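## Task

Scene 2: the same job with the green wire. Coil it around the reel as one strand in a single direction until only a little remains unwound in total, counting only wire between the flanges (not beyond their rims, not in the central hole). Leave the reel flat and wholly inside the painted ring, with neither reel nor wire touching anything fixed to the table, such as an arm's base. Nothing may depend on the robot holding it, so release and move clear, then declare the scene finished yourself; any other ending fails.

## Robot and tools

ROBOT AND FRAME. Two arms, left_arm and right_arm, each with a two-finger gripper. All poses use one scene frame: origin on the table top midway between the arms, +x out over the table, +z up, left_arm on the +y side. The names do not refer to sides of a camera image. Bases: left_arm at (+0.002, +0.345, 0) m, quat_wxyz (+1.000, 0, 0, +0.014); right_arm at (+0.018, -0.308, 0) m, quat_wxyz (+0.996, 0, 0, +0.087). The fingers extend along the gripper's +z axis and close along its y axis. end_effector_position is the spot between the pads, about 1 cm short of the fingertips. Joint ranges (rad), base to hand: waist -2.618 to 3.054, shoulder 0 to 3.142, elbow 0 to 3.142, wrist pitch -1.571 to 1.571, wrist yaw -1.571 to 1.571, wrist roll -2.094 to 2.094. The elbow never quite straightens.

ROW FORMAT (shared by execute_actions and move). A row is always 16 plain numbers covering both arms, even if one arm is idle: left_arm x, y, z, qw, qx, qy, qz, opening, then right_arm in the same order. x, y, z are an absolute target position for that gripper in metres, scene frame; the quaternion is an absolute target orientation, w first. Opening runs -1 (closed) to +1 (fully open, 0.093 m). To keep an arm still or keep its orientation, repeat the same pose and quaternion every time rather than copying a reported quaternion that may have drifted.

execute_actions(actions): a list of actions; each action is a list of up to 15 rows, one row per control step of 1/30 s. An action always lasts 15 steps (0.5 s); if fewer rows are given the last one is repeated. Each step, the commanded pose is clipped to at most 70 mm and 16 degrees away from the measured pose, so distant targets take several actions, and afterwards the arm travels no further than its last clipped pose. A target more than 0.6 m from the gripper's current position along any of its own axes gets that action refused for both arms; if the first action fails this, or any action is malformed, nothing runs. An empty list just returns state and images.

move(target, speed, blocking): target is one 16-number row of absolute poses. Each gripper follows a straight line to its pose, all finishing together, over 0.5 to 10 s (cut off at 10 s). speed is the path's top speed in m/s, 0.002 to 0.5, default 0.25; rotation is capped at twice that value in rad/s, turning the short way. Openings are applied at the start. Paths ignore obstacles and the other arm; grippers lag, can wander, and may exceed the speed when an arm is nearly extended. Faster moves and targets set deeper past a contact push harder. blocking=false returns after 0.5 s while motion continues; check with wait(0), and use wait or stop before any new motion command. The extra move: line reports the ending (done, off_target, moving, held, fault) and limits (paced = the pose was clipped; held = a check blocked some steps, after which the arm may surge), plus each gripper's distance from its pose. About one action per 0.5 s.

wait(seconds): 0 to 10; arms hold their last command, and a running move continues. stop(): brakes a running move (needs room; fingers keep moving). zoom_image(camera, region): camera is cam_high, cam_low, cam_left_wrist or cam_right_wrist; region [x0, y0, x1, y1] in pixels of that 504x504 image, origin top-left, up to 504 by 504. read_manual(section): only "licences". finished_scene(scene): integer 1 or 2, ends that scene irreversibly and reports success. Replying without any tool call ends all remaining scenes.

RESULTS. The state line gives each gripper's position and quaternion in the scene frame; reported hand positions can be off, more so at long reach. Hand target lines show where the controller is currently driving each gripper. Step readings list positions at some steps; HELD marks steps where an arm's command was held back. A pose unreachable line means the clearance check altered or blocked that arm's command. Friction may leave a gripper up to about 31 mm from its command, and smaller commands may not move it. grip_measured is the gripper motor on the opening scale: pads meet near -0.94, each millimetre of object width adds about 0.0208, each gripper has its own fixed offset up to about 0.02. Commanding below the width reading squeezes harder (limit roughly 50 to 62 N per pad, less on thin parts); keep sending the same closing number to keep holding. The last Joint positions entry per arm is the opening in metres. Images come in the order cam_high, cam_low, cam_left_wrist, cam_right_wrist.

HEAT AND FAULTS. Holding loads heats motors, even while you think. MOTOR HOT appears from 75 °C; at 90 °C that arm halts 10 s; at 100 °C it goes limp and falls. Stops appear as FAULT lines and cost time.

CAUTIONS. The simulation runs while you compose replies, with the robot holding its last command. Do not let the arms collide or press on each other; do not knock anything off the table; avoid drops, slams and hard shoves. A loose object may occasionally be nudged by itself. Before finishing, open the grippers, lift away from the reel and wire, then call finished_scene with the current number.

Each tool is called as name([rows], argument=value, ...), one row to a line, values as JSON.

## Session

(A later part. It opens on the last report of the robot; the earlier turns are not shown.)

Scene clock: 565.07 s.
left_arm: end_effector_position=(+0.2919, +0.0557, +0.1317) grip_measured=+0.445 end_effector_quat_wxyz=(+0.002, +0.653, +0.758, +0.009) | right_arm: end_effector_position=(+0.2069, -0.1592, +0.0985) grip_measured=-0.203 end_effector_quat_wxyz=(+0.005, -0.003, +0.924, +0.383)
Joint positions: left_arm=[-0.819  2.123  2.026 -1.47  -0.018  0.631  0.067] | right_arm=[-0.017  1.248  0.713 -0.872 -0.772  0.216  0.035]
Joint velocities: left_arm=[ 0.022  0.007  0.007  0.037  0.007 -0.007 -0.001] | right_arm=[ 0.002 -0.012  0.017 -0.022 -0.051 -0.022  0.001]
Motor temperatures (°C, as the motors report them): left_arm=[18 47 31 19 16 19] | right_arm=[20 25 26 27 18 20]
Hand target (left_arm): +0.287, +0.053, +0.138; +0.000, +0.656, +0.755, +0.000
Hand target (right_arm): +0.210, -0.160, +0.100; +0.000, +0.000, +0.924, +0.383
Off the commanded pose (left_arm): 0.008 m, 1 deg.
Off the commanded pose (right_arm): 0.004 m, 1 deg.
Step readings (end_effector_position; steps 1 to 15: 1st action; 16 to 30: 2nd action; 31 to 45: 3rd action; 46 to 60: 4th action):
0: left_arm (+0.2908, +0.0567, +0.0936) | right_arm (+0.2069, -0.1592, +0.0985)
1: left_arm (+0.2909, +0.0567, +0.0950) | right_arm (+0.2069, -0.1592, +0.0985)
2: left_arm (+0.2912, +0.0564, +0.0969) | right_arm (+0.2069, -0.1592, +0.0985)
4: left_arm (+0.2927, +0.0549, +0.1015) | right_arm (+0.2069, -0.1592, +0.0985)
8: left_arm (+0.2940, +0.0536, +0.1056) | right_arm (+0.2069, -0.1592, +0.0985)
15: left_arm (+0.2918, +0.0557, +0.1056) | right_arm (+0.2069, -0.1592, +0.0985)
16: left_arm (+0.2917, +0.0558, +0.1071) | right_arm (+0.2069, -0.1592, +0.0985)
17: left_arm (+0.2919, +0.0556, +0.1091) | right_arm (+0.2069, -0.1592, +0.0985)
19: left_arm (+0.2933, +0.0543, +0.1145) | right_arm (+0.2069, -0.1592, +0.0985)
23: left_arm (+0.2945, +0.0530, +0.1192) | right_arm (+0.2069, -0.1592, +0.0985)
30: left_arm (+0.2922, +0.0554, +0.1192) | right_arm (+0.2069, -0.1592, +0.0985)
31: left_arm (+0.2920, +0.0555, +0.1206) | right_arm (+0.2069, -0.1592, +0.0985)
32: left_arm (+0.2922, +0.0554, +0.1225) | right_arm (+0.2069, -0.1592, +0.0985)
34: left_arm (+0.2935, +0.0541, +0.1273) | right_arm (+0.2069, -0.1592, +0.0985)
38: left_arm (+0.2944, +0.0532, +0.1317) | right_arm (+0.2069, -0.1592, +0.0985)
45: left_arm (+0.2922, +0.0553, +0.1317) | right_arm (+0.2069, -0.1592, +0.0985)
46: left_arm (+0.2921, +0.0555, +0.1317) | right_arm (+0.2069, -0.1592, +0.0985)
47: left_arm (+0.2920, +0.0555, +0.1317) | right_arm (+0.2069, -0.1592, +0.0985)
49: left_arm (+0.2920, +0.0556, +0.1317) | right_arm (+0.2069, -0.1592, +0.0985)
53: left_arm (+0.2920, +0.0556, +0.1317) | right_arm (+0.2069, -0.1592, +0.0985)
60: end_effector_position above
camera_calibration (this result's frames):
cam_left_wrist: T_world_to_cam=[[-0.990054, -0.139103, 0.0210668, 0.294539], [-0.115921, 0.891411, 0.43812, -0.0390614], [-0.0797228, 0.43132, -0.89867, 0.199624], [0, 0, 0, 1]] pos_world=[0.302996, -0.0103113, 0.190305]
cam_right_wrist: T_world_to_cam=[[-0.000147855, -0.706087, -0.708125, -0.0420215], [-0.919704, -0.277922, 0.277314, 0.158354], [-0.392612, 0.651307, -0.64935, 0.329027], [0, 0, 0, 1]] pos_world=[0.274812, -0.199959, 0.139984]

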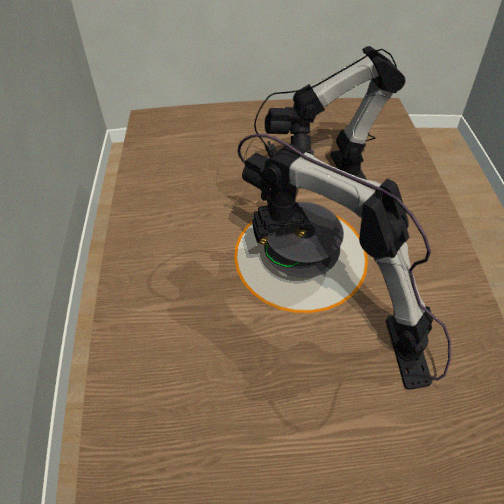

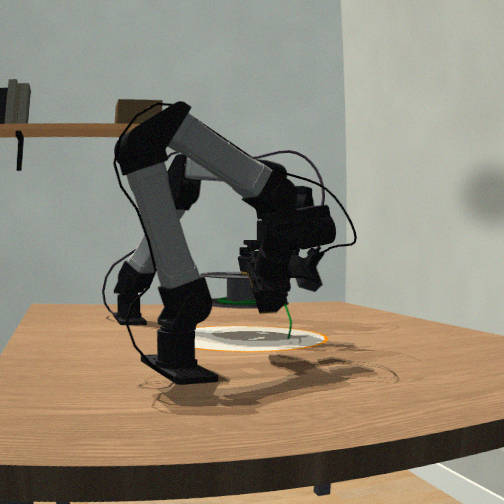

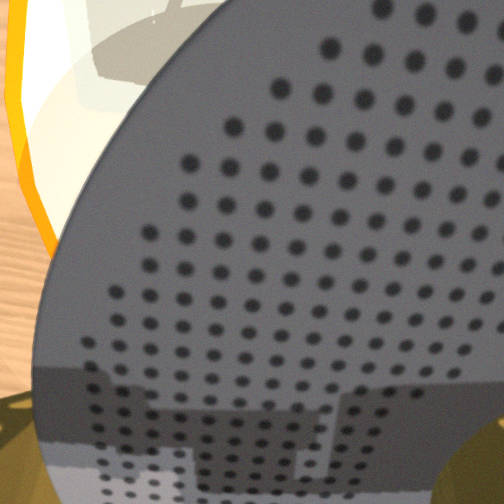

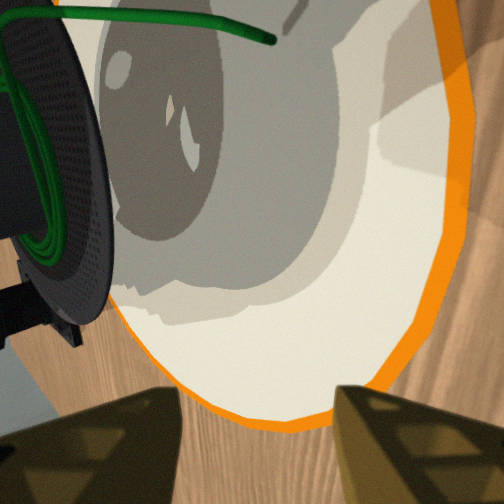

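execute_actions([
  [[0.2873,0.0530,0.150,0,0.6561,0.7547,0,0.4,0.21,-0.16,0.10,0,0,0.9239,0.3827,-0.2]],
  [[0.2890,0.0400,0.158,0,0.7314,0.6820,0,0.4,0.21,-0.16,0.10,0,0,0.9239,0.3827,-0.2]],
  [[0.2888,0.0265,0.158,0,0.7986,0.6018,0,0.4,0.21,-0.16,0.10,0,0,0.9239,0.3827,-0.2]],
  [[0.2858,0.0135,0.158,0,0.8572,0.5150,0,0.4,0.21,-0.16,0.10,0,0,0.9239,0.3827,-0.2]],
  [[0.2802,0.0015,0.158,0,0.9063,0.4226,0,0.4,0.21,-0.16,0.10,0,0,0.9239,0.3827,-0.2]],
  [[0.2802,0.0015,0.158,0,0.9063,0.4226,0,0.4,0.21,-0.16,0.10,0,0,0.9239,0.3827,-0.2]],
])

Scene clock: 583.47 s.
left_arm: end_effector_position=(+0.2812, +0.0053, +0.1521) grip_measured=+0.445 end_effector_quat_wxyz=(+0.029, +0.904, +0.426, +0.013) | right_arm: end_effector_position=(+0.2069, -0.1592, +0.0985) grip_measured=-0.203 end_effector_quat_wxyz=(+0.005, -0.003, +0.924, +0.383)
Joint positions: left_arm=[-0.915  2.233  2.284 -1.558 -0.012  1.374  0.067] | right_arm=[-0.017  1.248  0.713 -0.872 -0.772  0.216  0.035]
Joint velocities: left_arm=[-0.012  0.007  0.002 -0.007  0.007  0.022  0.   ] | right_arm=[-0.002  0.007 -0.002  0.007 -0.051 -0.051  0.   ]
Motor temperatures (°C, as the motors report them): left_arm=[18 48 33 19 16 19] | right_arm=[20 24 28 25 18 20]
Hand target (left_arm): +0.280, +0.002, +0.158; +0.036, +0.906, +0.422, +0.009
Hand target (right_arm): +0.210, -0.160, +0.100; +0.000, +0.000, +0.924, +0.383
Off the commanded pose (left_arm): 0.007 m, 4 deg.
Off the commanded pose (right_arm): 0.004 m, 1 deg.
joint sent to its limit (left arm) — the command would take joint 4 (wrist pitch) past its lower limit, so that joint was sent only as far as its limit.
Step readings (end_effector_position; steps 1 to 15: 1st action; 16 to 30: 2nd action; 31 to 45: 3rd action; 46 to 60: 4th action; 61 to 75: 5th action; 76 to 90: 6th action):
0: left_arm (+0.2919, +0.0557, +0.1317) | right_arm (+0.2069, -0.1592, +0.0985)
1: left_arm (+0.2920, +0.0556, +0.1332) | right_arm (+0.2069, -0.1592, +0.0985)
2: left_arm (+0.2923, +0.0552, +0.1351) | right_arm (+0.2069, -0.1592, +0.0985)
4: left_arm (+0.2939, +0.0536, +0.1399) | right_arm (+0.2069, -0.1592, +0.0985)
8: left_arm (+0.2947, +0.0527, +0.1448) | right_arm (+0.2069, -0.1592, +0.0985)
15: left_arm (+0.2924, +0.0550, +0.1447) | right_arm (+0.2069, -0.1592, +0.0985)
16: left_arm (+0.2926, +0.0539, +0.1459) | right_arm (+0.2069, -0.1592, +0.0985)
17: left_arm (+0.2935, +0.0516, +0.1477) | right_arm (+0.2069, -0.1592, +0.0985)
19: left_arm (+0.2948, +0.0460, +0.1508) | right_arm (+0.2069, -0.1592, +0.0985)
23: left_arm (+0.2936, +0.0419, +0.1534) | right_arm (+0.2069, -0.1592, +0.0985)
30: left_arm (+0.2933, +0.0421, +0.1534) | right_arm (+0.2069, -0.1592, +0.0985)
31: left_arm (+0.2934, +0.0408, +0.1538) | right_arm (+0.2069, -0.1592, +0.0985)
32: left_arm (+0.2942, +0.0385, +0.1544) | right_arm (+0.2069, -0.1592, +0.0985)
34: left_arm (+0.2940, +0.0336, +0.1542) | right_arm (+0.2069, -0.1592, +0.0985)
38: left_arm (+0.2916, +0.0302, +0.1522) | right_arm (+0.2069, -0.1592, +0.0985)
45: left_arm (+0.2915, +0.0300, +0.1517) | right_arm (+0.2069, -0.1592, +0.0985)
46: left_arm (+0.2915, +0.0287, +0.1523) | right_arm (+0.2069, -0.1592, +0.0985)
47: left_arm (+0.2919, +0.0264, +0.1528) | right_arm (+0.2069, -0.1592, +0.0985)
49: left_arm (+0.2910, +0.0216, +0.1533) | right_arm (+0.2069, -0.1592, +0.0985)
53: left_arm (+0.2876, +0.0175, +0.1527) | right_arm (+0.2069, -0.1592, +0.0985)
60: left_arm (+0.2875, +0.0173, +0.1523) | right_arm (+0.2069, -0.1592, +0.0985)
61: left_arm (+0.2873, +0.0161, +0.1525) | right_arm (+0.2069, -0.1592, +0.0985)
62: left_arm (+0.2873, +0.0141, +0.1530) | right_arm (+0.2069, -0.1592, +0.0985)
64: left_arm (+0.2854, +0.0098, +0.1531) | right_arm (+0.2069, -0.1592, +0.0985)
68: left_arm (+0.2814, +0.0055, +0.1524) | right_arm (+0.2069, -0.1592, +0.0985)
75: left_arm (+0.2812, +0.0053, +0.1521) | right_arm (+0.2069, -0.1592, +0.0985)
76: left_arm (+0.2812, +0.0053, +0.1521) | right_arm (+0.2069, -0.1592, +0.0985)
77: left_arm (+0.2812, +0.0053, +0.1521) | right_arm (+0.2069, -0.1592, +0.0985)
79: left_arm (+0.2812, +0.0053, +0.1521) | right_arm (+0.2069, -0.1592, +0.0985)
83: left_arm (+0.2812, +0.0053, +0.1521) | right_arm (+0.2069, -0.1592, +0.0985)
90: end_effector_position above
camera_calibration (this result's frames):
cam_left_wrist: T_world_to_cam=[[-0.765359, 0.643053, -0.026632, 0.216425], [0.571607, 0.698176, 0.431064, -0.195609], [0.295791, 0.314695, -0.901928, 0.134337], [0, 0, 0, 1]] pos_world=[0.237718, -0.0448783, 0.211246]
cam_right_wrist: T_world_to_cam=[[-0.000147855, -0.706087, -0.708125, -0.0420215], [-0.919704, -0.277922, 0.277314, 0.158354], [-0.392612, 0.651307, -0.64935, 0.329027], [0, 0, 0, 1]] pos_world=[0.274812, -0.199959, 0.139984]

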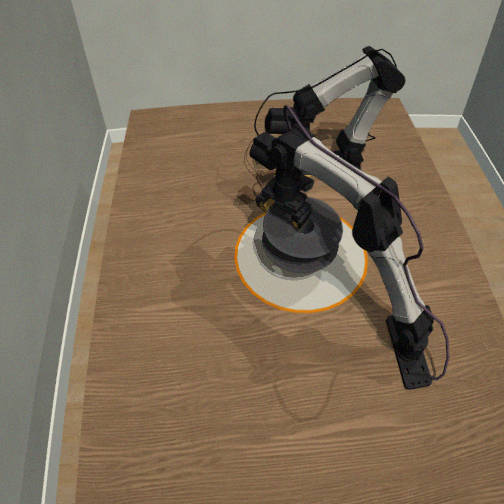

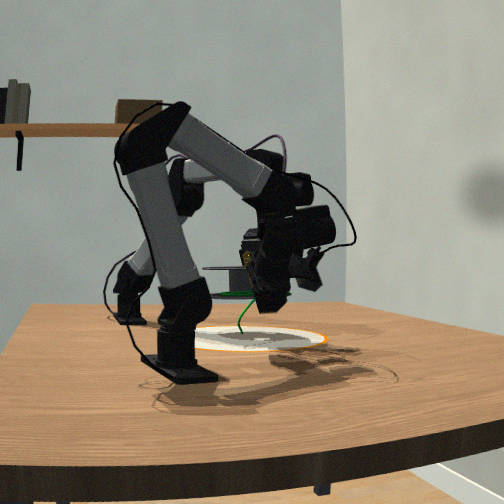

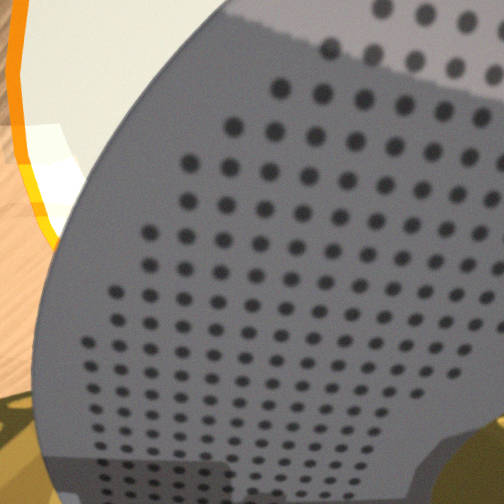

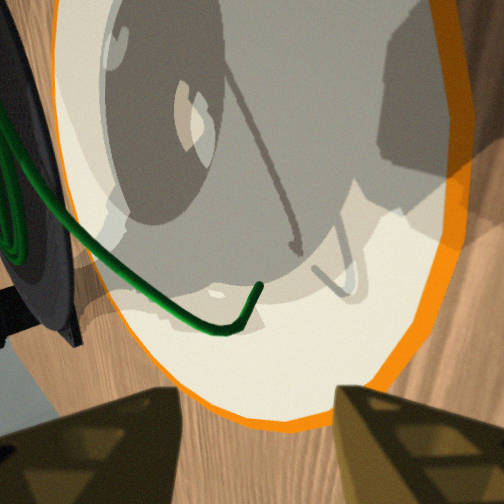

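execute_actions(actions=[])

Scene clock: 587.80 s.
left_arm: end_effector_position=(+0.2812, +0.0053, +0.1521) grip_measured=+0.445 end_effector_quat_wxyz=(+0.029, +0.904, +0.426, +0.013) | right_arm: end_effector_position=(+0.2069, -0.1592, +0.0985) grip_measured=-0.203 end_effector_quat_wxyz=(+0.005, -0.003, +0.924, +0.383)
Joint positions: left_arm=[-0.915  2.233  2.284 -1.558 -0.012  1.374  0.067] | right_arm=[-0.017  1.248  0.713 -0.872 -0.772  0.216  0.035]
Joint velocities: left_arm=[ 0.042 -0.017 -0.002  0.066  0.037  0.022 -0.001] | right_arm=[ 0.002 -0.007 -0.022  0.037  0.037 -0.022 -0.001]
Motor temperatures (°C, as the motors report them): left_arm=[18 48 33 19 16 19] | right_arm=[20 24 28 24 18 20]
Hand target (left_arm): +0.280, +0.002, +0.158; +0.036, +0.906, +0.422, +0.009
Hand target (right_arm): +0.210, -0.160, +0.100; +0.000, +0.000, +0.924, +0.383
Off the commanded pose (left_arm): 0.007 m, 4 deg.
Off the commanded pose (right_arm): 0.004 m, 1 deg.
camera_calibration (this result's frames):
cam_left_wrist: T_world_to_cam=[[-0.765359, 0.643053, -0.026632, 0.216425], [0.571607, 0.698176, 0.431064, -0.195609], [0.295791, 0.314695, -0.901928, 0.134337], [0, 0, 0, 1]] pos_world=[0.237718, -0.0448783, 0.211246]
cam_right_wrist: T_world_to_cam=[[-0.000147855, -0.706087, -0.708125, -0.0420215], [-0.919704, -0.277922, 0.277314, 0.158354], [-0.392612, 0.651307, -0.64935, 0.329027], [0, 0, 0, 1]] pos_world=[0.274812, -0.199959, 0.139984]

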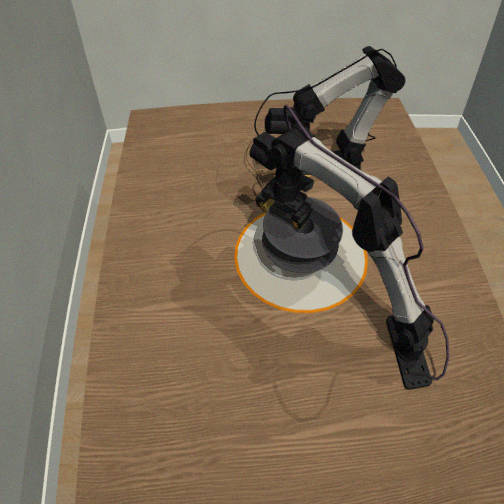

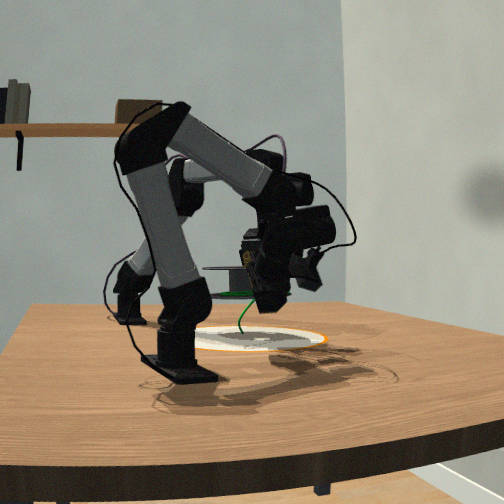

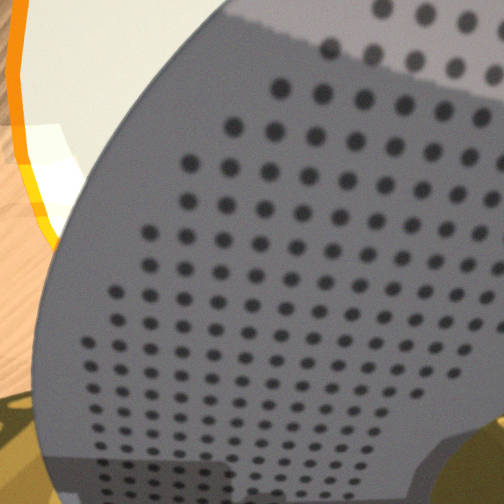

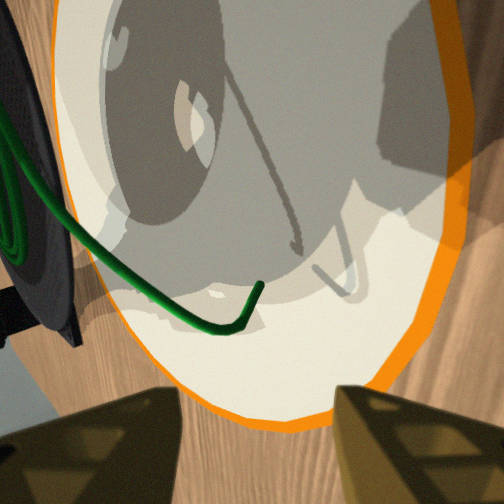

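execute_actions([
  [[0.2802,0.0015,0.145,0,0.9063,0.4226,0,0.4,0.21,-0.16,0.10,0,0,0.9239,0.3827,-0.2]],
  [[0.2802,0.0015,0.13,0,0.9063,0.4226,0,0.4,0.21,-0.16,0.10,0,0,0.9239,0.3827,-0.2]],
  [[0.2802,0.0015,0.115,0,0.9063,0.4226,0,0.4,0.21,-0.16,0.10,0,0,0.9239,0.3827,-0.2]],
  [[0.2802,0.0015,0.10,0,0.9063,0.4226,0,0.4,0.21,-0.16,0.10,0,0,0.9239,0.3827,-0.2]],
  [[0.2802,0.0015,0.085,0,0.9063,0.4226,0,0.4,0.21,-0.16,0.10,0,0,0.9239,0.3827,-0.2]],
  [[0.2802,0.0015,0.07,0,0.9063,0.4226,0,0.4,0.21,-0.16,0.10,0,0,0.9239,0.3827,-0.2]],
  [[0.2802,0.0015,0.058,0,0.9063,0.4226,0,0.4,0.21,-0.16,0.10,0,0,0.9239,0.3827,-0.2]],
  [[0.2802,0.0015,0.051,0,0.9063,0.4226,0,0.4,0.21,-0.16,0.10,0,0,0.9239,0.3827,-0.2]],
])

Scene clock: 596.80 s.
left_arm: end_effector_position=(+0.2835, +0.0023, +0.0579) grip_measured=+0.445 end_effector_quat_wxyz=(+0.000, +0.905, +0.425, +0.006) | right_arm: end_effector_position=(+0.2069, -0.1592, +0.0985) grip_measured=-0.203 end_effector_quat_wxyz=(+0.005, -0.003, +0.924, +0.383)
Joint positions: left_arm=[-0.915  2.273  1.974 -1.269 -0.011  1.376  0.067] | right_arm=[-0.017  1.248  0.713 -0.872 -0.772  0.216  0.035]
Joint velocities: left_arm=[-0.002 -0.002  0.002  0.022 -0.022 -0.007 -0.001] | right_arm=[-0.002 -0.012 -0.017  0.037  0.007 -0.051 -0.   ]
Motor temperatures (°C, as the motors report them): left_arm=[18 49 33 19 16 19] | right_arm=[20 24 28 24 18 20]
Hand target (left_arm): +0.280, +0.002, +0.051; -0.000, +0.906, +0.423, -0.000
Hand target (right_arm): +0.210, -0.160, +0.100; +0.000, +0.000, +0.924, +0.383
Off the commanded pose (left_arm): 0.008 m, 1 deg.
Off the commanded pose (right_arm): 0.004 m, 1 deg.
Step readings (end_effector_position; steps 1 to 15: 1st action; 16 to 30: 2nd action; 31 to 45: 3rd action; 46 to 60: 4th action; 61 to 75: 5th action; 76 to 90: 6th action; 91 to 105: 7th action; 106 to 120: 8th action):
0: left_arm (+0.2812, +0.0053, +0.1521) | right_arm (+0.2069, -0.1592, +0.0985)
1: left_arm (+0.2813, +0.0053, +0.1511) | right_arm (+0.2069, -0.1592, +0.0985)
2: left_arm (+0.2813, +0.0052, +0.1499) | right_arm (+0.2069, -0.1592, +0.0985)
4: left_arm (+0.2816, +0.0049, +0.1454) | right_arm (+0.2069, -0.1592, +0.0985)
8: left_arm (+0.2819, +0.0045, +0.1377) | right_arm (+0.2069, -0.1592, +0.0985)
15: left_arm (+0.2819, +0.0045, +0.1370) | right_arm (+0.2069, -0.1592, +0.0985)
16: left_arm (+0.2819, +0.0044, +0.1362) | right_arm (+0.2069, -0.1592, +0.0985)
17: left_arm (+0.2820, +0.0044, +0.1353) | right_arm (+0.2069, -0.1592, +0.0985)
19: left_arm (+0.2821, +0.0043, +0.1313) | right_arm (+0.2069, -0.1592, +0.0985)
23: left_arm (+0.2822, +0.0041, +0.1242) | right_arm (+0.2069, -0.1592, +0.0985)
30: left_arm (+0.2823, +0.0041, +0.1234) | right_arm (+0.2069, -0.1592, +0.0985)
31: left_arm (+0.2823, +0.0039, +0.1216) | right_arm (+0.2069, -0.1592, +0.0985)
32: left_arm (+0.2823, +0.0039, +0.1193) | right_arm (+0.2069, -0.1592, +0.0985)
34: left_arm (+0.2818, +0.0045, +0.1137) | right_arm (+0.2069, -0.1592, +0.0985)
38: left_arm (+0.2816, +0.0047, +0.1109) | right_arm (+0.2069, -0.1592, +0.0985)
45: left_arm (+0.2833, +0.0027, +0.1108) | right_arm (+0.2069, -0.1592, +0.0985)
46: left_arm (+0.2833, +0.0027, +0.1085) | right_arm (+0.2069, -0.1592, +0.0985)
47: left_arm (+0.2830, +0.0031, +0.1053) | right_arm (+0.2069, -0.1592, +0.0985)
49: left_arm (+0.2814, +0.0050, +0.0978) | right_arm (+0.2069, -0.1592, +0.0985)
53: left_arm (+0.2806, +0.0060, +0.0931) | right_arm (+0.2069, -0.1592, +0.0985)
60: left_arm (+0.2830, +0.0030, +0.0930) | right_arm (+0.2069, -0.1592, +0.0985)
61: left_arm (+0.2830, +0.0031, +0.0908) | right_arm (+0.2069, -0.1592, +0.0985)
62: left_arm (+0.2828, +0.0032, +0.0880) | right_arm (+0.2069, -0.1592, +0.0985)
64: left_arm (+0.2815, +0.0048, +0.0814) | right_arm (+0.2069, -0.1592, +0.0985)
68: left_arm (+0.2805, +0.0060, +0.0774) | right_arm (+0.2069, -0.1592, +0.0985)
75: left_arm (+0.2828, +0.0032, +0.0773) | right_arm (+0.2069, -0.1592, +0.0985)
76: left_arm (+0.2828, +0.0032, +0.0752) | right_arm (+0.2069, -0.1592, +0.0985)
77: left_arm (+0.2827, +0.0033, +0.0727) | right_arm (+0.2069, -0.1592, +0.0985)
79: left_arm (+0.2816, +0.0047, +0.0667) | right_arm (+0.2069, -0.1592, +0.0985)
83: left_arm (+0.2807, +0.0058, +0.0634) | right_arm (+0.2069, -0.1592, +0.0985)
90: left_arm (+0.2828, +0.0032, +0.0633) | right_arm (+0.2069, -0.1592, +0.0985)
91: left_arm (+0.2827, +0.0033, +0.0614) | right_arm (+0.2069, -0.1592, +0.0985)
92: left_arm (+0.2829, +0.0031, +0.0595) | right_arm (+0.2069, -0.1592, +0.0985)
94: left_arm (+0.2834, +0.0026, +0.0589) | right_arm (+0.2069, -0.1592, +0.0985)
98: left_arm (+0.2837, +0.0021, +0.0586) | right_arm (+0.2069, -0.1592, +0.0985)
105: left_arm (+0.2837, +0.0021, +0.0586) | right_arm (+0.2069, -0.1592, +0.0985)
106: left_arm (+0.2835, +0.0023, +0.0580) | right_arm (+0.2069, -0.1592, +0.0985)
107: left_arm (+0.2836, +0.0022, +0.0581) | right_arm (+0.2069, -0.1592, +0.0985)
109: left_arm (+0.2835, +0.0024, +0.0579) | right_arm (+0.2069, -0.1592, +0.0985)
113: left_arm (+0.2835, +0.0023, +0.0578) | right_arm (+0.2069, -0.1592, +0.0985)
120: end_effector_position above
camera_calibration (this result's frames):
cam_left_wrist: T_world_to_cam=[[-0.764005, 0.644399, 0.0323529, 0.213797], [0.589662, 0.676997, 0.440424, -0.159826], [0.261906, 0.355563, -0.897207, 0.0588972], [0, 0, 0, 1]] pos_world=[0.242159, -0.0505104, 0.116317]
cam_right_wrist: T_world_to_cam=[[-0.000147855, -0.706087, -0.708125, -0.0420215], [-0.919704, -0.277922, 0.277314, 0.158354], [-0.392612, 0.651307, -0.64935, 0.329027], [0, 0, 0, 1]] pos_world=[0.274812, -0.199959, 0.139984]

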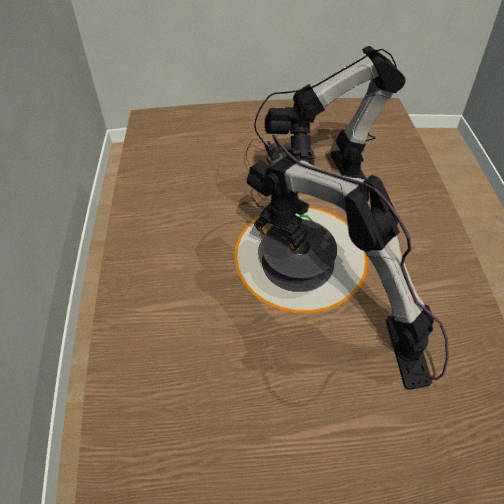

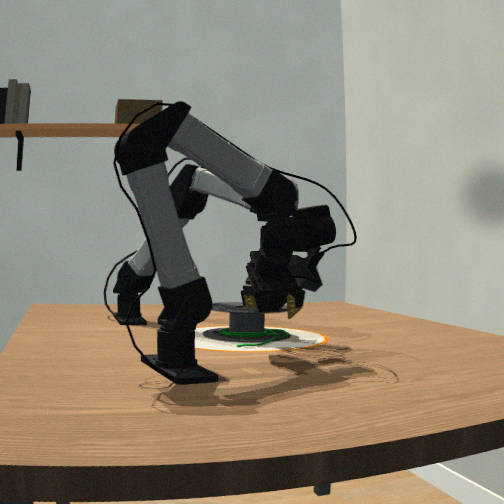

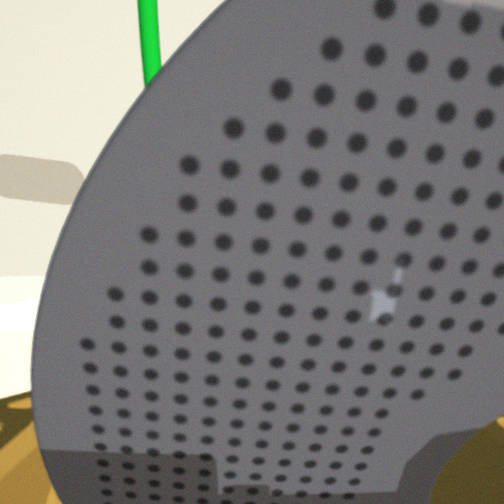

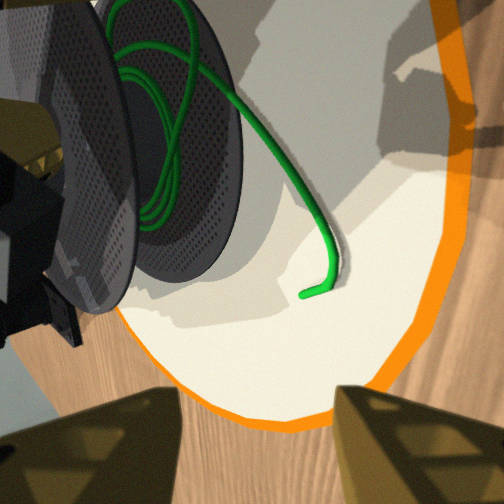

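execute_actions([
  [[0.2830,0.0025,0.053,0,0.9063,0.4226,0,0.65,0.21,-0.16,0.10,0,0,0.9239,0.3827,-0.2]],
  [[0.2830,0.0025,0.053,0,0.9063,0.4226,0,0.85,0.21,-0.16,0.10,0,0,0.9239,0.3827,-0.2]],
  [[0.2830,0.0025,0.075,0,0.9063,0.4226,0,0.85,0.21,-0.16,0.10,0,0,0.9239,0.3827,-0.2]],
  [[0.2830,0.0025,0.100,0,0.9063,0.4226,0,0.85,0.21,-0.16,0.10,0,0,0.9239,0.3827,-0.2]],
  [[0.289,0.012,0.102,0,0.8616,0.5075,0,0.85,0.21,-0.16,0.10,0,0,0.9239,0.3827,-0.2]],
  [[0.2939,0.0232,0.102,0,0.8090,0.5878,0,0.85,0.21,-0.16,0.10,0,0,0.9239,0.3827,-0.2]],
  [[0.2962,0.036,0.102,0,0.7431,0.6691,0,0.85,0.21,-0.16,0.10,0,0,0.9239,0.3827,-0.2]],
  [[0.2968,0.0486,0.102,0,0.6756,0.7373,0,0.85,0.21,-0.16,0.10,0,0,0.9239,0.3827,-0.2]],
  [[0.2968,0.0486,0.102,0,0.6756,0.7373,0,0.85,0.21,-0.16,0.10,0,0,0.9239,0.3827,-0.2]],
])

Scene clock: 610.53 s.
left_arm: end_effector_position=(+0.2954, +0.0494, +0.0945) grip_measured=+0.848 end_effector_quat_wxyz=(-0.016, +0.679, +0.734, +0.003) | right_arm: end_effector_position=(+0.2069, -0.1592, +0.0985) grip_measured=-0.203 end_effector_quat_wxyz=(+0.005, -0.003, +0.924, +0.383)
Joint positions: left_arm=[-0.818  2.184  1.973 -1.392 -0.005  0.701  0.086] | right_arm=[-0.017  1.248  0.713 -0.872 -0.772  0.216  0.035]
Joint velocities: left_arm=[-0.002  0.002  0.007  0.022 -0.022 -0.022  0.   ] | right_arm=[-0.002  0.002  0.007  0.007 -0.007  0.007  0.001]
Motor temperatures (°C, as the motors report them): left_arm=[18 51 31 19 16 19] | right_arm=[20 24 29 24 18 20]
Hand target (left_arm): +0.297, +0.049, +0.102; -0.000, +0.676, +0.737, -0.000
Hand target (right_arm): +0.210, -0.160, +0.100; +0.000, +0.000, +0.924, +0.383
Off the commanded pose (left_arm): 0.008 m, 2 deg.
Off the commanded pose (right_arm): 0.004 m, 1 deg.
Step readings (end_effector_position; steps 1 to 15: 1st action; 16 to 30: 2nd action; 31 to 45: 3rd action; 46 to 60: 4th action; 61 to 75: 5th action; 76 to 90: 6th action; 91 to 105: 7th action; 106 to 120: 8th action; 121 to 135: 9th action):
0: left_arm (+0.2835, +0.0023, +0.0579) | right_arm (+0.2069, -0.1592, +0.0985)
1: left_arm (+0.2835, +0.0023, +0.0579) | right_arm (+0.2069, -0.1592, +0.0985)
2: left_arm (+0.2835, +0.0023, +0.0579) | right_arm (+0.2069, -0.1592, +0.0985)
4: left_arm (+0.2835, +0.0022, +0.0579) | right_arm (+0.2069, -0.1592, +0.0985)
8: left_arm (+0.2835, +0.0022, +0.0579) | right_arm (+0.2069, -0.1592, +0.0985)
15: left_arm (+0.2835, +0.0022, +0.0579) | right_arm (+0.2069, -0.1592, +0.0985)
16: left_arm (+0.2835, +0.0022, +0.0579) | right_arm (+0.2069, -0.1592, +0.0985)
17: left_arm (+0.2835, +0.0022, +0.0579) | right_arm (+0.2069, -0.1592, +0.0985)
19: left_arm (+0.2835, +0.0022, +0.0579) | right_arm (+0.2069, -0.1592, +0.0985)
23: left_arm (+0.2835, +0.0022, +0.0579) | right_arm (+0.2069, -0.1592, +0.0985)
30: left_arm (+0.2835, +0.0022, +0.0579) | right_arm (+0.2069, -0.1592, +0.0985)
31: left_arm (+0.2834, +0.0024, +0.0596) | right_arm (+0.2069, -0.1592, +0.0985)
32: left_arm (+0.2832, +0.0025, +0.0614) | right_arm (+0.2069, -0.1592, +0.0985)
34: left_arm (+0.2845, +0.0010, +0.0664) | right_arm (+0.2069, -0.1592, +0.0985)
38: left_arm (+0.2848, +0.0006, +0.0693) | right_arm (+0.2069, -0.1592, +0.0985)
45: left_arm (+0.2832, +0.0026, +0.0693) | right_arm (+0.2069, -0.1592, +0.0985)
46: left_arm (+0.2830, +0.0029, +0.0722) | right_arm (+0.2069, -0.1592, +0.0985)
47: left_arm (+0.2835, +0.0023, +0.0764) | right_arm (+0.2069, -0.1592, +0.0985)
49: left_arm (+0.2861, -0.0010, +0.0869) | right_arm (+0.2069, -0.1592, +0.0985)
53: left_arm (+0.2878, -0.0030, +0.0957) | right_arm (+0.2069, -0.1592, +0.0985)
60: left_arm (+0.2842, +0.0013, +0.0957) | right_arm (+0.2069, -0.1592, +0.0985)
61: left_arm (+0.2844, +0.0019, +0.0957) | right_arm (+0.2069, -0.1592, +0.0985)
62: left_arm (+0.2852, +0.0026, +0.0957) | right_arm (+0.2069, -0.1592, +0.0985)
64: left_arm (+0.2880, +0.0050, +0.0957) | right_arm (+0.2069, -0.1592, +0.0985)
68: left_arm (+0.2920, +0.0085, +0.0957) | right_arm (+0.2069, -0.1592, +0.0985)
75: left_arm (+0.2920, +0.0086, +0.0957) | right_arm (+0.2069, -0.1592, +0.0985)
76: left_arm (+0.2921, +0.0096, +0.0953) | right_arm (+0.2069, -0.1592, +0.0985)
77: left_arm (+0.2922, +0.0112, +0.0948) | right_arm (+0.2069, -0.1592, +0.0985)
79: left_arm (+0.2937, +0.0154, +0.0936) | right_arm (+0.2069, -0.1592, +0.0985)
83: left_arm (+0.2963, +0.0204, +0.0926) | right_arm (+0.2069, -0.1592, +0.0985)
90: left_arm (+0.2961, +0.0210, +0.0935) | right_arm (+0.2069, -0.1592, +0.0985)
91: left_arm (+0.2959, +0.0221, +0.0933) | right_arm (+0.2069, -0.1592, +0.0985)
92: left_arm (+0.2948, +0.0249, +0.0930) | right_arm (+0.2069, -0.1592, +0.0985)
94: left_arm (+0.2944, +0.0307, +0.0927) | right_arm (+0.2069, -0.1592, +0.0985)
98: left_arm (+0.2957, +0.0364, +0.0940) | right_arm (+0.2069, -0.1592, +0.0985)
105: left_arm (+0.2951, +0.0371, +0.0944) | right_arm (+0.2069, -0.1592, +0.0985)
106: left_arm (+0.2949, +0.0380, +0.0939) | right_arm (+0.2069, -0.1592, +0.0985)
107: left_arm (+0.2939, +0.0406, +0.0932) | right_arm (+0.2069, -0.1592, +0.0985)
109: left_arm (+0.2928, +0.0463, +0.0930) | right_arm (+0.2069, -0.1592, +0.0985)
113: left_arm (+0.2941, +0.0507, +0.0943) | right_arm (+0.2069, -0.1592, +0.0985)
120: left_arm (+0.2951, +0.0497, +0.0948) | right_arm (+0.2069, -0.1592, +0.0985)
121: left_arm (+0.2951, +0.0496, +0.0947) | right_arm (+0.2069, -0.1592, +0.0985)
122: left_arm (+0.2951, +0.0496, +0.0946) | right_arm (+0.2069, -0.1592, +0.0985)
124: left_arm (+0.2952, +0.0496, +0.0946) | right_arm (+0.2069, -0.1592, +0.0985)
128: left_arm (+0.2953, +0.0494, +0.0945) | right_arm (+0.2069, -0.1592, +0.0985)
135: end_effector_position above
camera_calibration (this result's frames):
cam_left_wrist: T_world_to_cam=[[-0.995969, -0.0705656, 0.0553819, 0.293048], [-0.0377026, 0.889512, 0.455353, -0.0413712], [-0.0813952, 0.451429, -0.888587, 0.167738], [0, 0, 0, 1]] pos_world=[0.303959, -0.0182426, 0.151659]
cam_right_wrist: T_world_to_cam=[[-0.000147855, -0.706087, -0.708125, -0.0420215], [-0.919704, -0.277922, 0.277314, 0.158354], [-0.392612, 0.651307, -0.64935, 0.329027], [0, 0, 0, 1]] pos_world=[0.274812, -0.199959, 0.139984]

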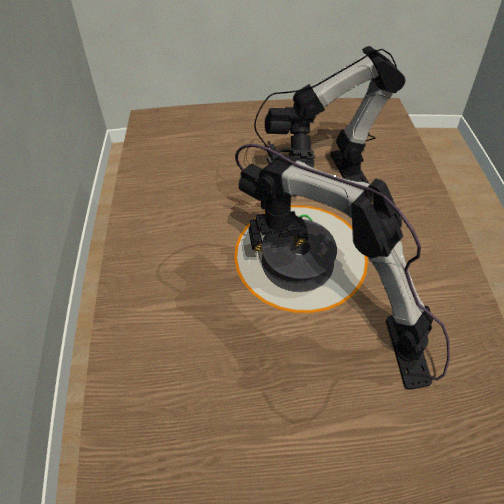

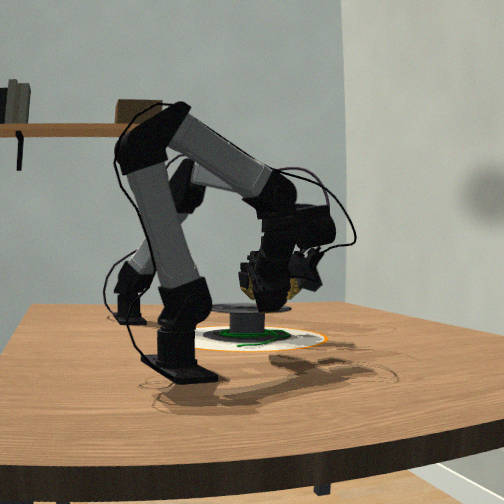

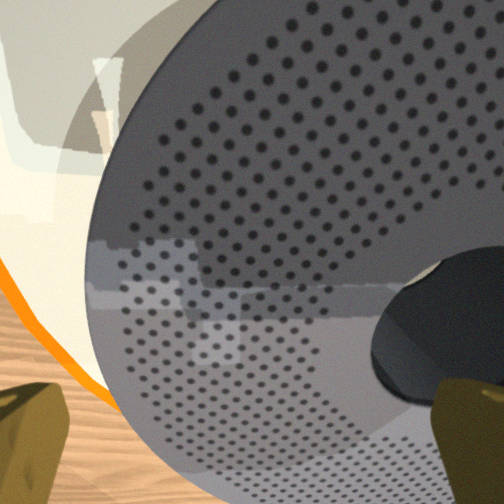

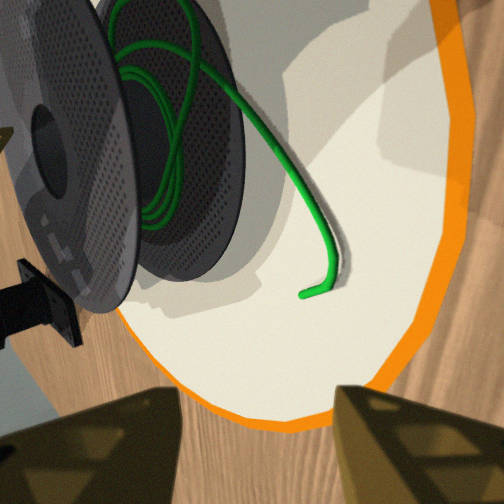

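execute_actions([
  [[0.3005,0.0486,0.092,0,0.6756,0.7373,0,0.85,0.21,-0.16,0.10,0,0,0.9239,0.3827,-0.2]],
  [[0.3005,0.0486,0.080,0,0.6756,0.7373,0,0.85,0.21,-0.16,0.10,0,0,0.9239,0.3827,-0.2]],
  [[0.3005,0.0486,0.068,0,0.6756,0.7373,0,0.85,0.21,-0.16,0.10,0,0,0.9239,0.3827,-0.2]],
  [[0.3005,0.0486,0.058,0,0.6756,0.7373,0,0.85,0.21,-0.16,0.10,0,0,0.9239,0.3827,-0.2]],
])

Scene clock: 614.47 s.
left_arm: end_effector_position=(+0.2971, +0.0477, +0.0593) grip_measured=+0.848 end_effector_quat_wxyz=(-0.006, +0.679, +0.734, +0.003) | right_arm: end_effector_position=(+0.2069, -0.1592, +0.0985) grip_measured=-0.203 end_effector_quat_wxyz=(+0.005, -0.003, +0.924, +0.383)
Joint positions: left_arm=[-0.818  2.18   1.827 -1.231 -0.005  0.701  0.086] | right_arm=[-0.017  1.248  0.713 -0.872 -0.772  0.216  0.035]
Joint velocities: left_arm=[-0.007 -0.002  0.002  0.022 -0.037  0.022  0.   ] | right_arm=[-0.002 -0.002  0.007  0.007 -0.007  0.037 -0.   ]
Motor temperatures (°C, as the motors report them): left_arm=[18 51 31 19 16 19] | right_arm=[20 24 29 23 18 20]
Hand target (left_arm): +0.300, +0.049, +0.058; -0.000, +0.676, +0.737, +0.000
Hand target (right_arm): +0.210, -0.160, +0.100; +0.000, +0.000, +0.924, +0.383
Off the commanded pose (left_arm): 0.004 m, 1 deg.
Off the commanded pose (right_arm): 0.004 m, 1 deg.
Step readings (end_effector_position; steps 1 to 15: 1st action; 16 to 30: 2nd action; 31 to 45: 3rd action; 46 to 60: 4th action):
0: left_arm (+0.2954, +0.0494, +0.0945) | right_arm (+0.2069, -0.1592, +0.0985)
1: left_arm (+0.2956, +0.0491, +0.0935) | right_arm (+0.2069, -0.1592, +0.0985)
2: left_arm (+0.2959, +0.0489, +0.0924) | right_arm (+0.2069, -0.1592, +0.0985)
4: left_arm (+0.2955, +0.0492, +0.0898) | right_arm (+0.2069, -0.1592, +0.0985)
8: left_arm (+0.2960, +0.0488, +0.0887) | right_arm (+0.2069, -0.1592, +0.0985)
15: left_arm (+0.2970, +0.0477, +0.0887) | right_arm (+0.2069, -0.1592, +0.0985)
16: left_arm (+0.2971, +0.0476, +0.0870) | right_arm (+0.2069, -0.1592, +0.0985)
17: left_arm (+0.2968, +0.0479, +0.0848) | right_arm (+0.2069, -0.1592, +0.0985)
19: left_arm (+0.2953, +0.0494, +0.0801) | right_arm (+0.2069, -0.1592, +0.0985)
23: left_arm (+0.2950, +0.0498, +0.0778) | right_arm (+0.2069, -0.1592, +0.0985)
30: left_arm (+0.2967, +0.0481, +0.0777) | right_arm (+0.2069, -0.1592, +0.0985)
31: left_arm (+0.2969, +0.0479, +0.0762) | right_arm (+0.2069, -0.1592, +0.0985)
32: left_arm (+0.2968, +0.0480, +0.0742) | right_arm (+0.2069, -0.1592, +0.0985)
34: left_arm (+0.2954, +0.0494, +0.0696) | right_arm (+0.2069, -0.1592, +0.0985)
38: left_arm (+0.2952, +0.0496, +0.0676) | right_arm (+0.2069, -0.1592, +0.0985)
45: left_arm (+0.2968, +0.0479, +0.0675) | right_arm (+0.2069, -0.1592, +0.0985)
46: left_arm (+0.2969, +0.0478, +0.0661) | right_arm (+0.2069, -0.1592, +0.0985)
47: left_arm (+0.2971, +0.0477, +0.0646) | right_arm (+0.2069, -0.1592, +0.0985)
49: left_arm (+0.2959, +0.0488, +0.0608) | right_arm (+0.2069, -0.1592, +0.0985)
53: left_arm (+0.2958, +0.0490, +0.0593) | right_arm (+0.2069, -0.1592, +0.0985)
60: end_effector_position above
camera_calibration (this result's frames):
cam_left_wrist: T_world_to_cam=[[-0.996625, -0.0702558, 0.0424683, 0.297505], [-0.0443071, 0.895824, 0.442196, -0.0213151], [-0.0691109, 0.438821, -0.895913, 0.134746], [0, 0, 0, 1]] pos_world=[0.304869, -0.0191336, 0.117512]
cam_right_wrist: T_world_to_cam=[[-0.000147855, -0.706087, -0.708125, -0.0420215], [-0.919704, -0.277922, 0.277314, 0.158354], [-0.392612, 0.651307, -0.64935, 0.329027], [0, 0, 0, 1]] pos_world=[0.274812, -0.199959, 0.139984]

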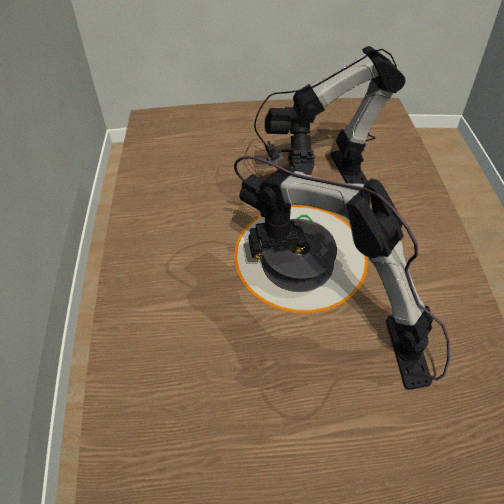

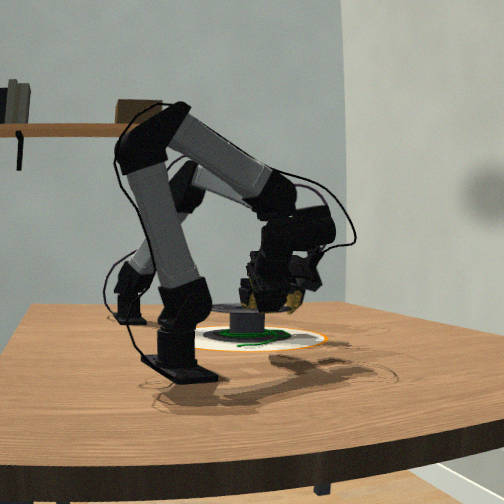

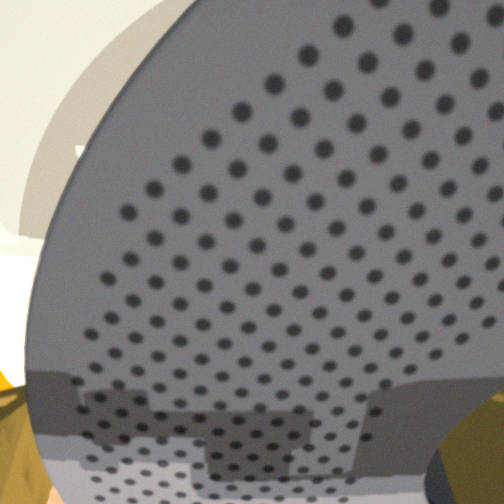

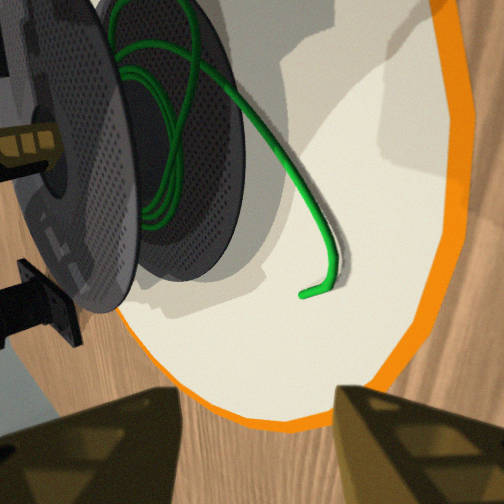

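execute_actions([
  [[0.3015,0.0486,0.050,0,0.6756,0.7373,0,0.85,0.21,-0.16,0.10,0,0,0.9239,0.3827,-0.2]],
  [[0.3015,0.0486,0.044,0,0.6756,0.7373,0,0.85,0.21,-0.16,0.10,0,0,0.9239,0.3827,-0.2]],
  [[0.3015,0.0486,0.044,0,0.6756,0.7373,0,0.6,0.21,-0.16,0.10,0,0,0.9239,0.3827,-0.2]],
  [[0.3015,0.0486,0.046,0,0.6756,0.7373,0,0.4,0.21,-0.16,0.10,0,0,0.9239,0.3827,-0.2]],
])

Scene clock: 616.90 s.
left_arm: end_effector_position=(+0.2991, +0.0457, +0.0500) grip_measured=+0.455 end_effector_quat_wxyz=(+0.002, +0.679, +0.734, +0.002) | right_arm: end_effector_position=(+0.2069, -0.1592, +0.0985) grip_measured=-0.203 end_effector_quat_wxyz=(+0.005, -0.003, +0.924, +0.383)
Joint positions: left_arm=[-0.818  2.18   1.79  -1.177 -0.004  0.701  0.067] | right_arm=[-0.017  1.248  0.713 -0.872 -0.772  0.216  0.035]
Joint velocities: left_arm=[ 0.007 -0.002  0.012 -0.037 -0.051  0.051 -0.001] | right_arm=[-0.002  0.002 -0.012 -0.007 -0.007  0.022  0.001]
Motor temperatures (°C, as the motors report them): left_arm=[18 51 31 19 16 19] | right_arm=[20 24 29 23 18 20]
Hand target (left_arm): +0.301, +0.048, +0.046; +0.000, +0.676, +0.737, +0.000
Hand target (right_arm): +0.210, -0.160, +0.100; +0.000, +0.000, +0.924, +0.383
Off the commanded pose (left_arm): 0.006 m, 1 deg.
Off the commanded pose (right_arm): 0.004 m, 1 deg.
Step readings (end_effector_position; steps 1 to 15: 1st action; 16 to 30: 2nd action; 31 to 45: 3rd action; 46 to 60: 4th action):
0: left_arm (+0.2974, +0.0474, +0.0593) | right_arm (+0.2069, -0.1592, +0.0985)
1: left_arm (+0.2975, +0.0473, +0.0584) | right_arm (+0.2069, -0.1592, +0.0985)
2: left_arm (+0.2977, +0.0471, +0.0576) | right_arm (+0.2069, -0.1592, +0.0985)
4: left_arm (+0.2971, +0.0477, +0.0553) | right_arm (+0.2069, -0.1592, +0.0985)
8: left_arm (+0.2973, +0.0474, +0.0545) | right_arm (+0.2069, -0.1592, +0.0985)
15: left_arm (+0.2982, +0.0465, +0.0545) | right_arm (+0.2069, -0.1592, +0.0985)
16: left_arm (+0.2983, +0.0464, +0.0537) | right_arm (+0.2069, -0.1592, +0.0985)
17: left_arm (+0.2984, +0.0463, +0.0529) | right_arm (+0.2069, -0.1592, +0.0985)
19: left_arm (+0.2977, +0.0471, +0.0508) | right_arm (+0.2069, -0.1592, +0.0985)
23: left_arm (+0.2977, +0.0471, +0.0500) | right_arm (+0.2069, -0.1592, +0.0985)
30: left_arm (+0.2984, +0.0463, +0.0500) | right_arm (+0.2069, -0.1592, +0.0985)
31: left_arm (+0.2984, +0.0462, +0.0500) | right_arm (+0.2069, -0.1592, +0.0985)
32: left_arm (+0.2984, +0.0461, +0.0500) | right_arm (+0.2069, -0.1592, +0.0985)
34: left_arm (+0.2985, +0.0462, +0.0500) | right_arm (+0.2069, -0.1592, +0.0985)
38: left_arm (+0.2985, +0.0462, +0.0500) | right_arm (+0.2069, -0.1592, +0.0985)
45: left_arm (+0.2985, +0.0462, +0.0500) | right_arm (+0.2069, -0.1592, +0.0985)
46: left_arm (+0.2985, +0.0462, +0.0500) | right_arm (+0.2069, -0.1592, +0.0985)
47: left_arm (+0.2986, +0.0462, +0.0500) | right_arm (+0.2069, -0.1592, +0.0985)
49: left_arm (+0.2989, +0.0459, +0.0500) | right_arm (+0.2069, -0.1592, +0.0985)
53: left_arm (+0.2991, +0.0457, +0.0500) | right_arm (+0.2069, -0.1592, +0.0985)
60: end_effector_position above
camera_calibration (this result's frames):
cam_left_wrist: T_world_to_cam=[[-0.997044, -0.0697944, 0.0321152, 0.300398], [-0.0492241, 0.901264, 0.430466, -0.0135241], [-0.0589883, 0.427613, -0.902035, 0.125247], [0, 0, 0, 1]] pos_world=[0.306232, -0.0204026, 0.109152]
cam_right_wrist: T_world_to_cam=[[-0.000147855, -0.706087, -0.708125, -0.0420215], [-0.919704, -0.277922, 0.277314, 0.158354], [-0.392612, 0.651307, -0.64935, 0.329027], [0, 0, 0, 1]] pos_world=[0.274812, -0.199959, 0.139984]

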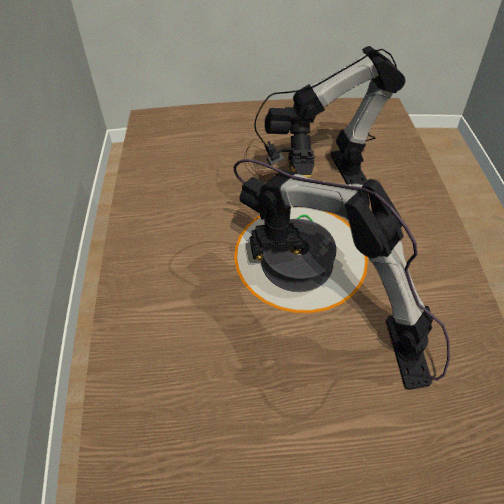

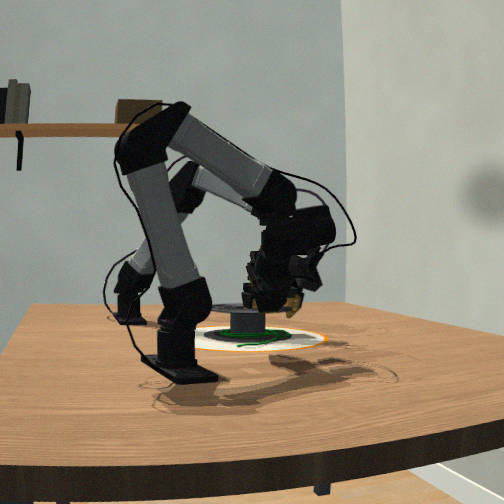

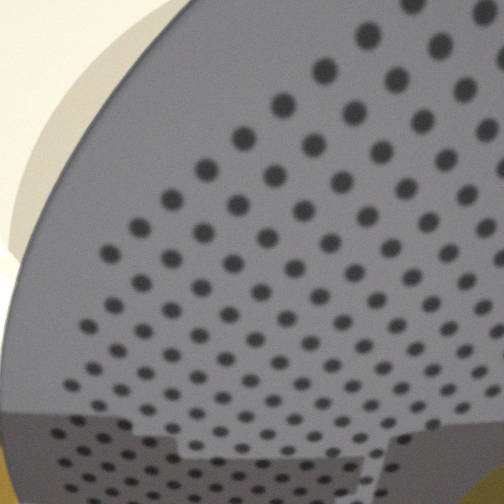

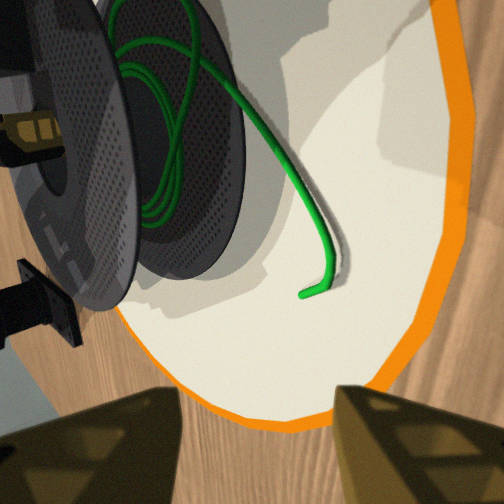

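move(target=[0.3015,0.0486,0.046,0,0.6756,0.7373,0,0.4,0.284,-0.12,0.055,-0.0211,-0.0381,0.8738,0.4843,-1.0], speed=0.08)

Scene clock: 621.23 s.
left_arm: end_effector_position=(+0.2991, +0.0457, +0.0500) grip_measured=+0.455 end_effector_quat_wxyz=(+0.002, +0.679, +0.734, +0.002) | right_arm: end_effector_position=(+0.2768, -0.1241, +0.0525) grip_measured=-0.998 end_effector_quat_wxyz=(-0.027, -0.028, +0.878, +0.478)
Joint positions: left_arm=[-0.818  2.18   1.79  -1.177 -0.004  0.701  0.067] | right_arm=[-0.017  1.754  0.848 -0.56  -0.994  0.15   0.   ]
Joint velocities: left_arm=[-0.002 -0.007  0.002 -0.051 -0.081 -0.095  0.001] | right_arm=[-0.002 -0.007 -0.012  0.007 -0.037  0.007  0.   ]
Motor temperatures (°C, as the motors report them): left_arm=[18 51 31 19 16 19] | right_arm=[20 24 29 23 18 20]
Hand target (left_arm): +0.301, +0.049, +0.046; -0.000, +0.676, +0.737, +0.000
Hand target (right_arm): +0.283, -0.120, +0.054; -0.020, -0.037, +0.874, +0.485
Off the commanded pose (left_arm): 0.006 m, 1 deg.
Off the commanded pose (right_arm): 0.009 m, 2 deg.
move: done
camera_calibration (this result's frames):
cam_left_wrist: T_world_to_cam=[[-0.997044, -0.0697944, 0.0321152, 0.300398], [-0.0492241, 0.901264, 0.430466, -0.0135241], [-0.0589883, 0.427613, -0.902035, 0.125247], [0, 0, 0, 1]] pos_world=[0.306232, -0.0204026, 0.109152]
cam_right_wrist: T_world_to_cam=[[0.0138601, -0.541852, -0.84036, -0.0263616], [-0.885009, -0.3978, 0.241899, 0.222504], [-0.465368, 0.740373, -0.485057, 0.326354], [0, 0, 0, 1]] pos_world=[0.349158, -0.167396, 0.0823236]

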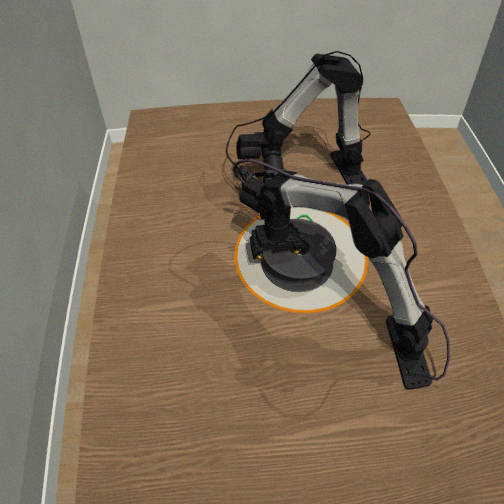

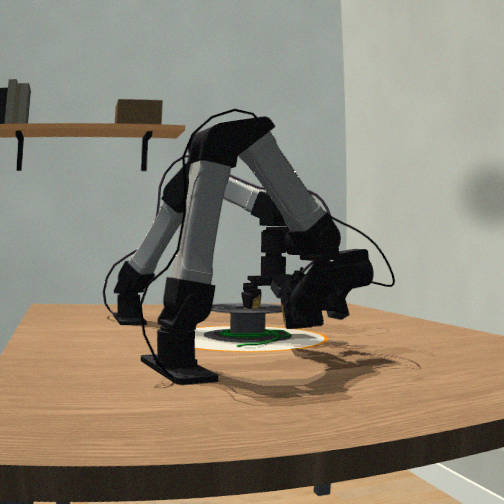

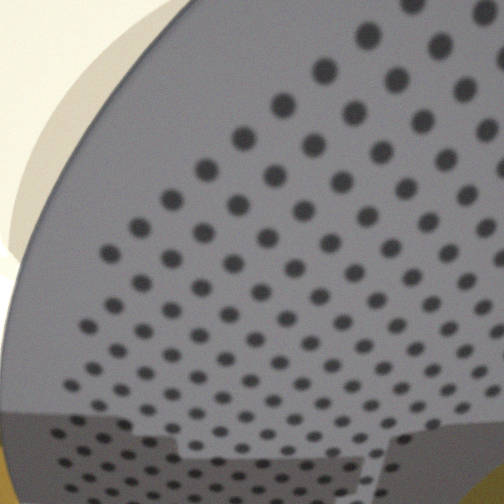

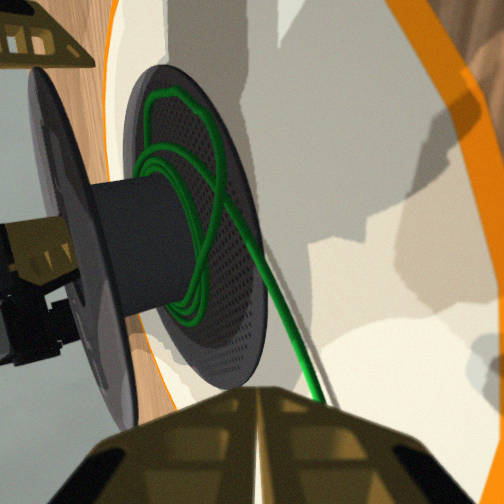

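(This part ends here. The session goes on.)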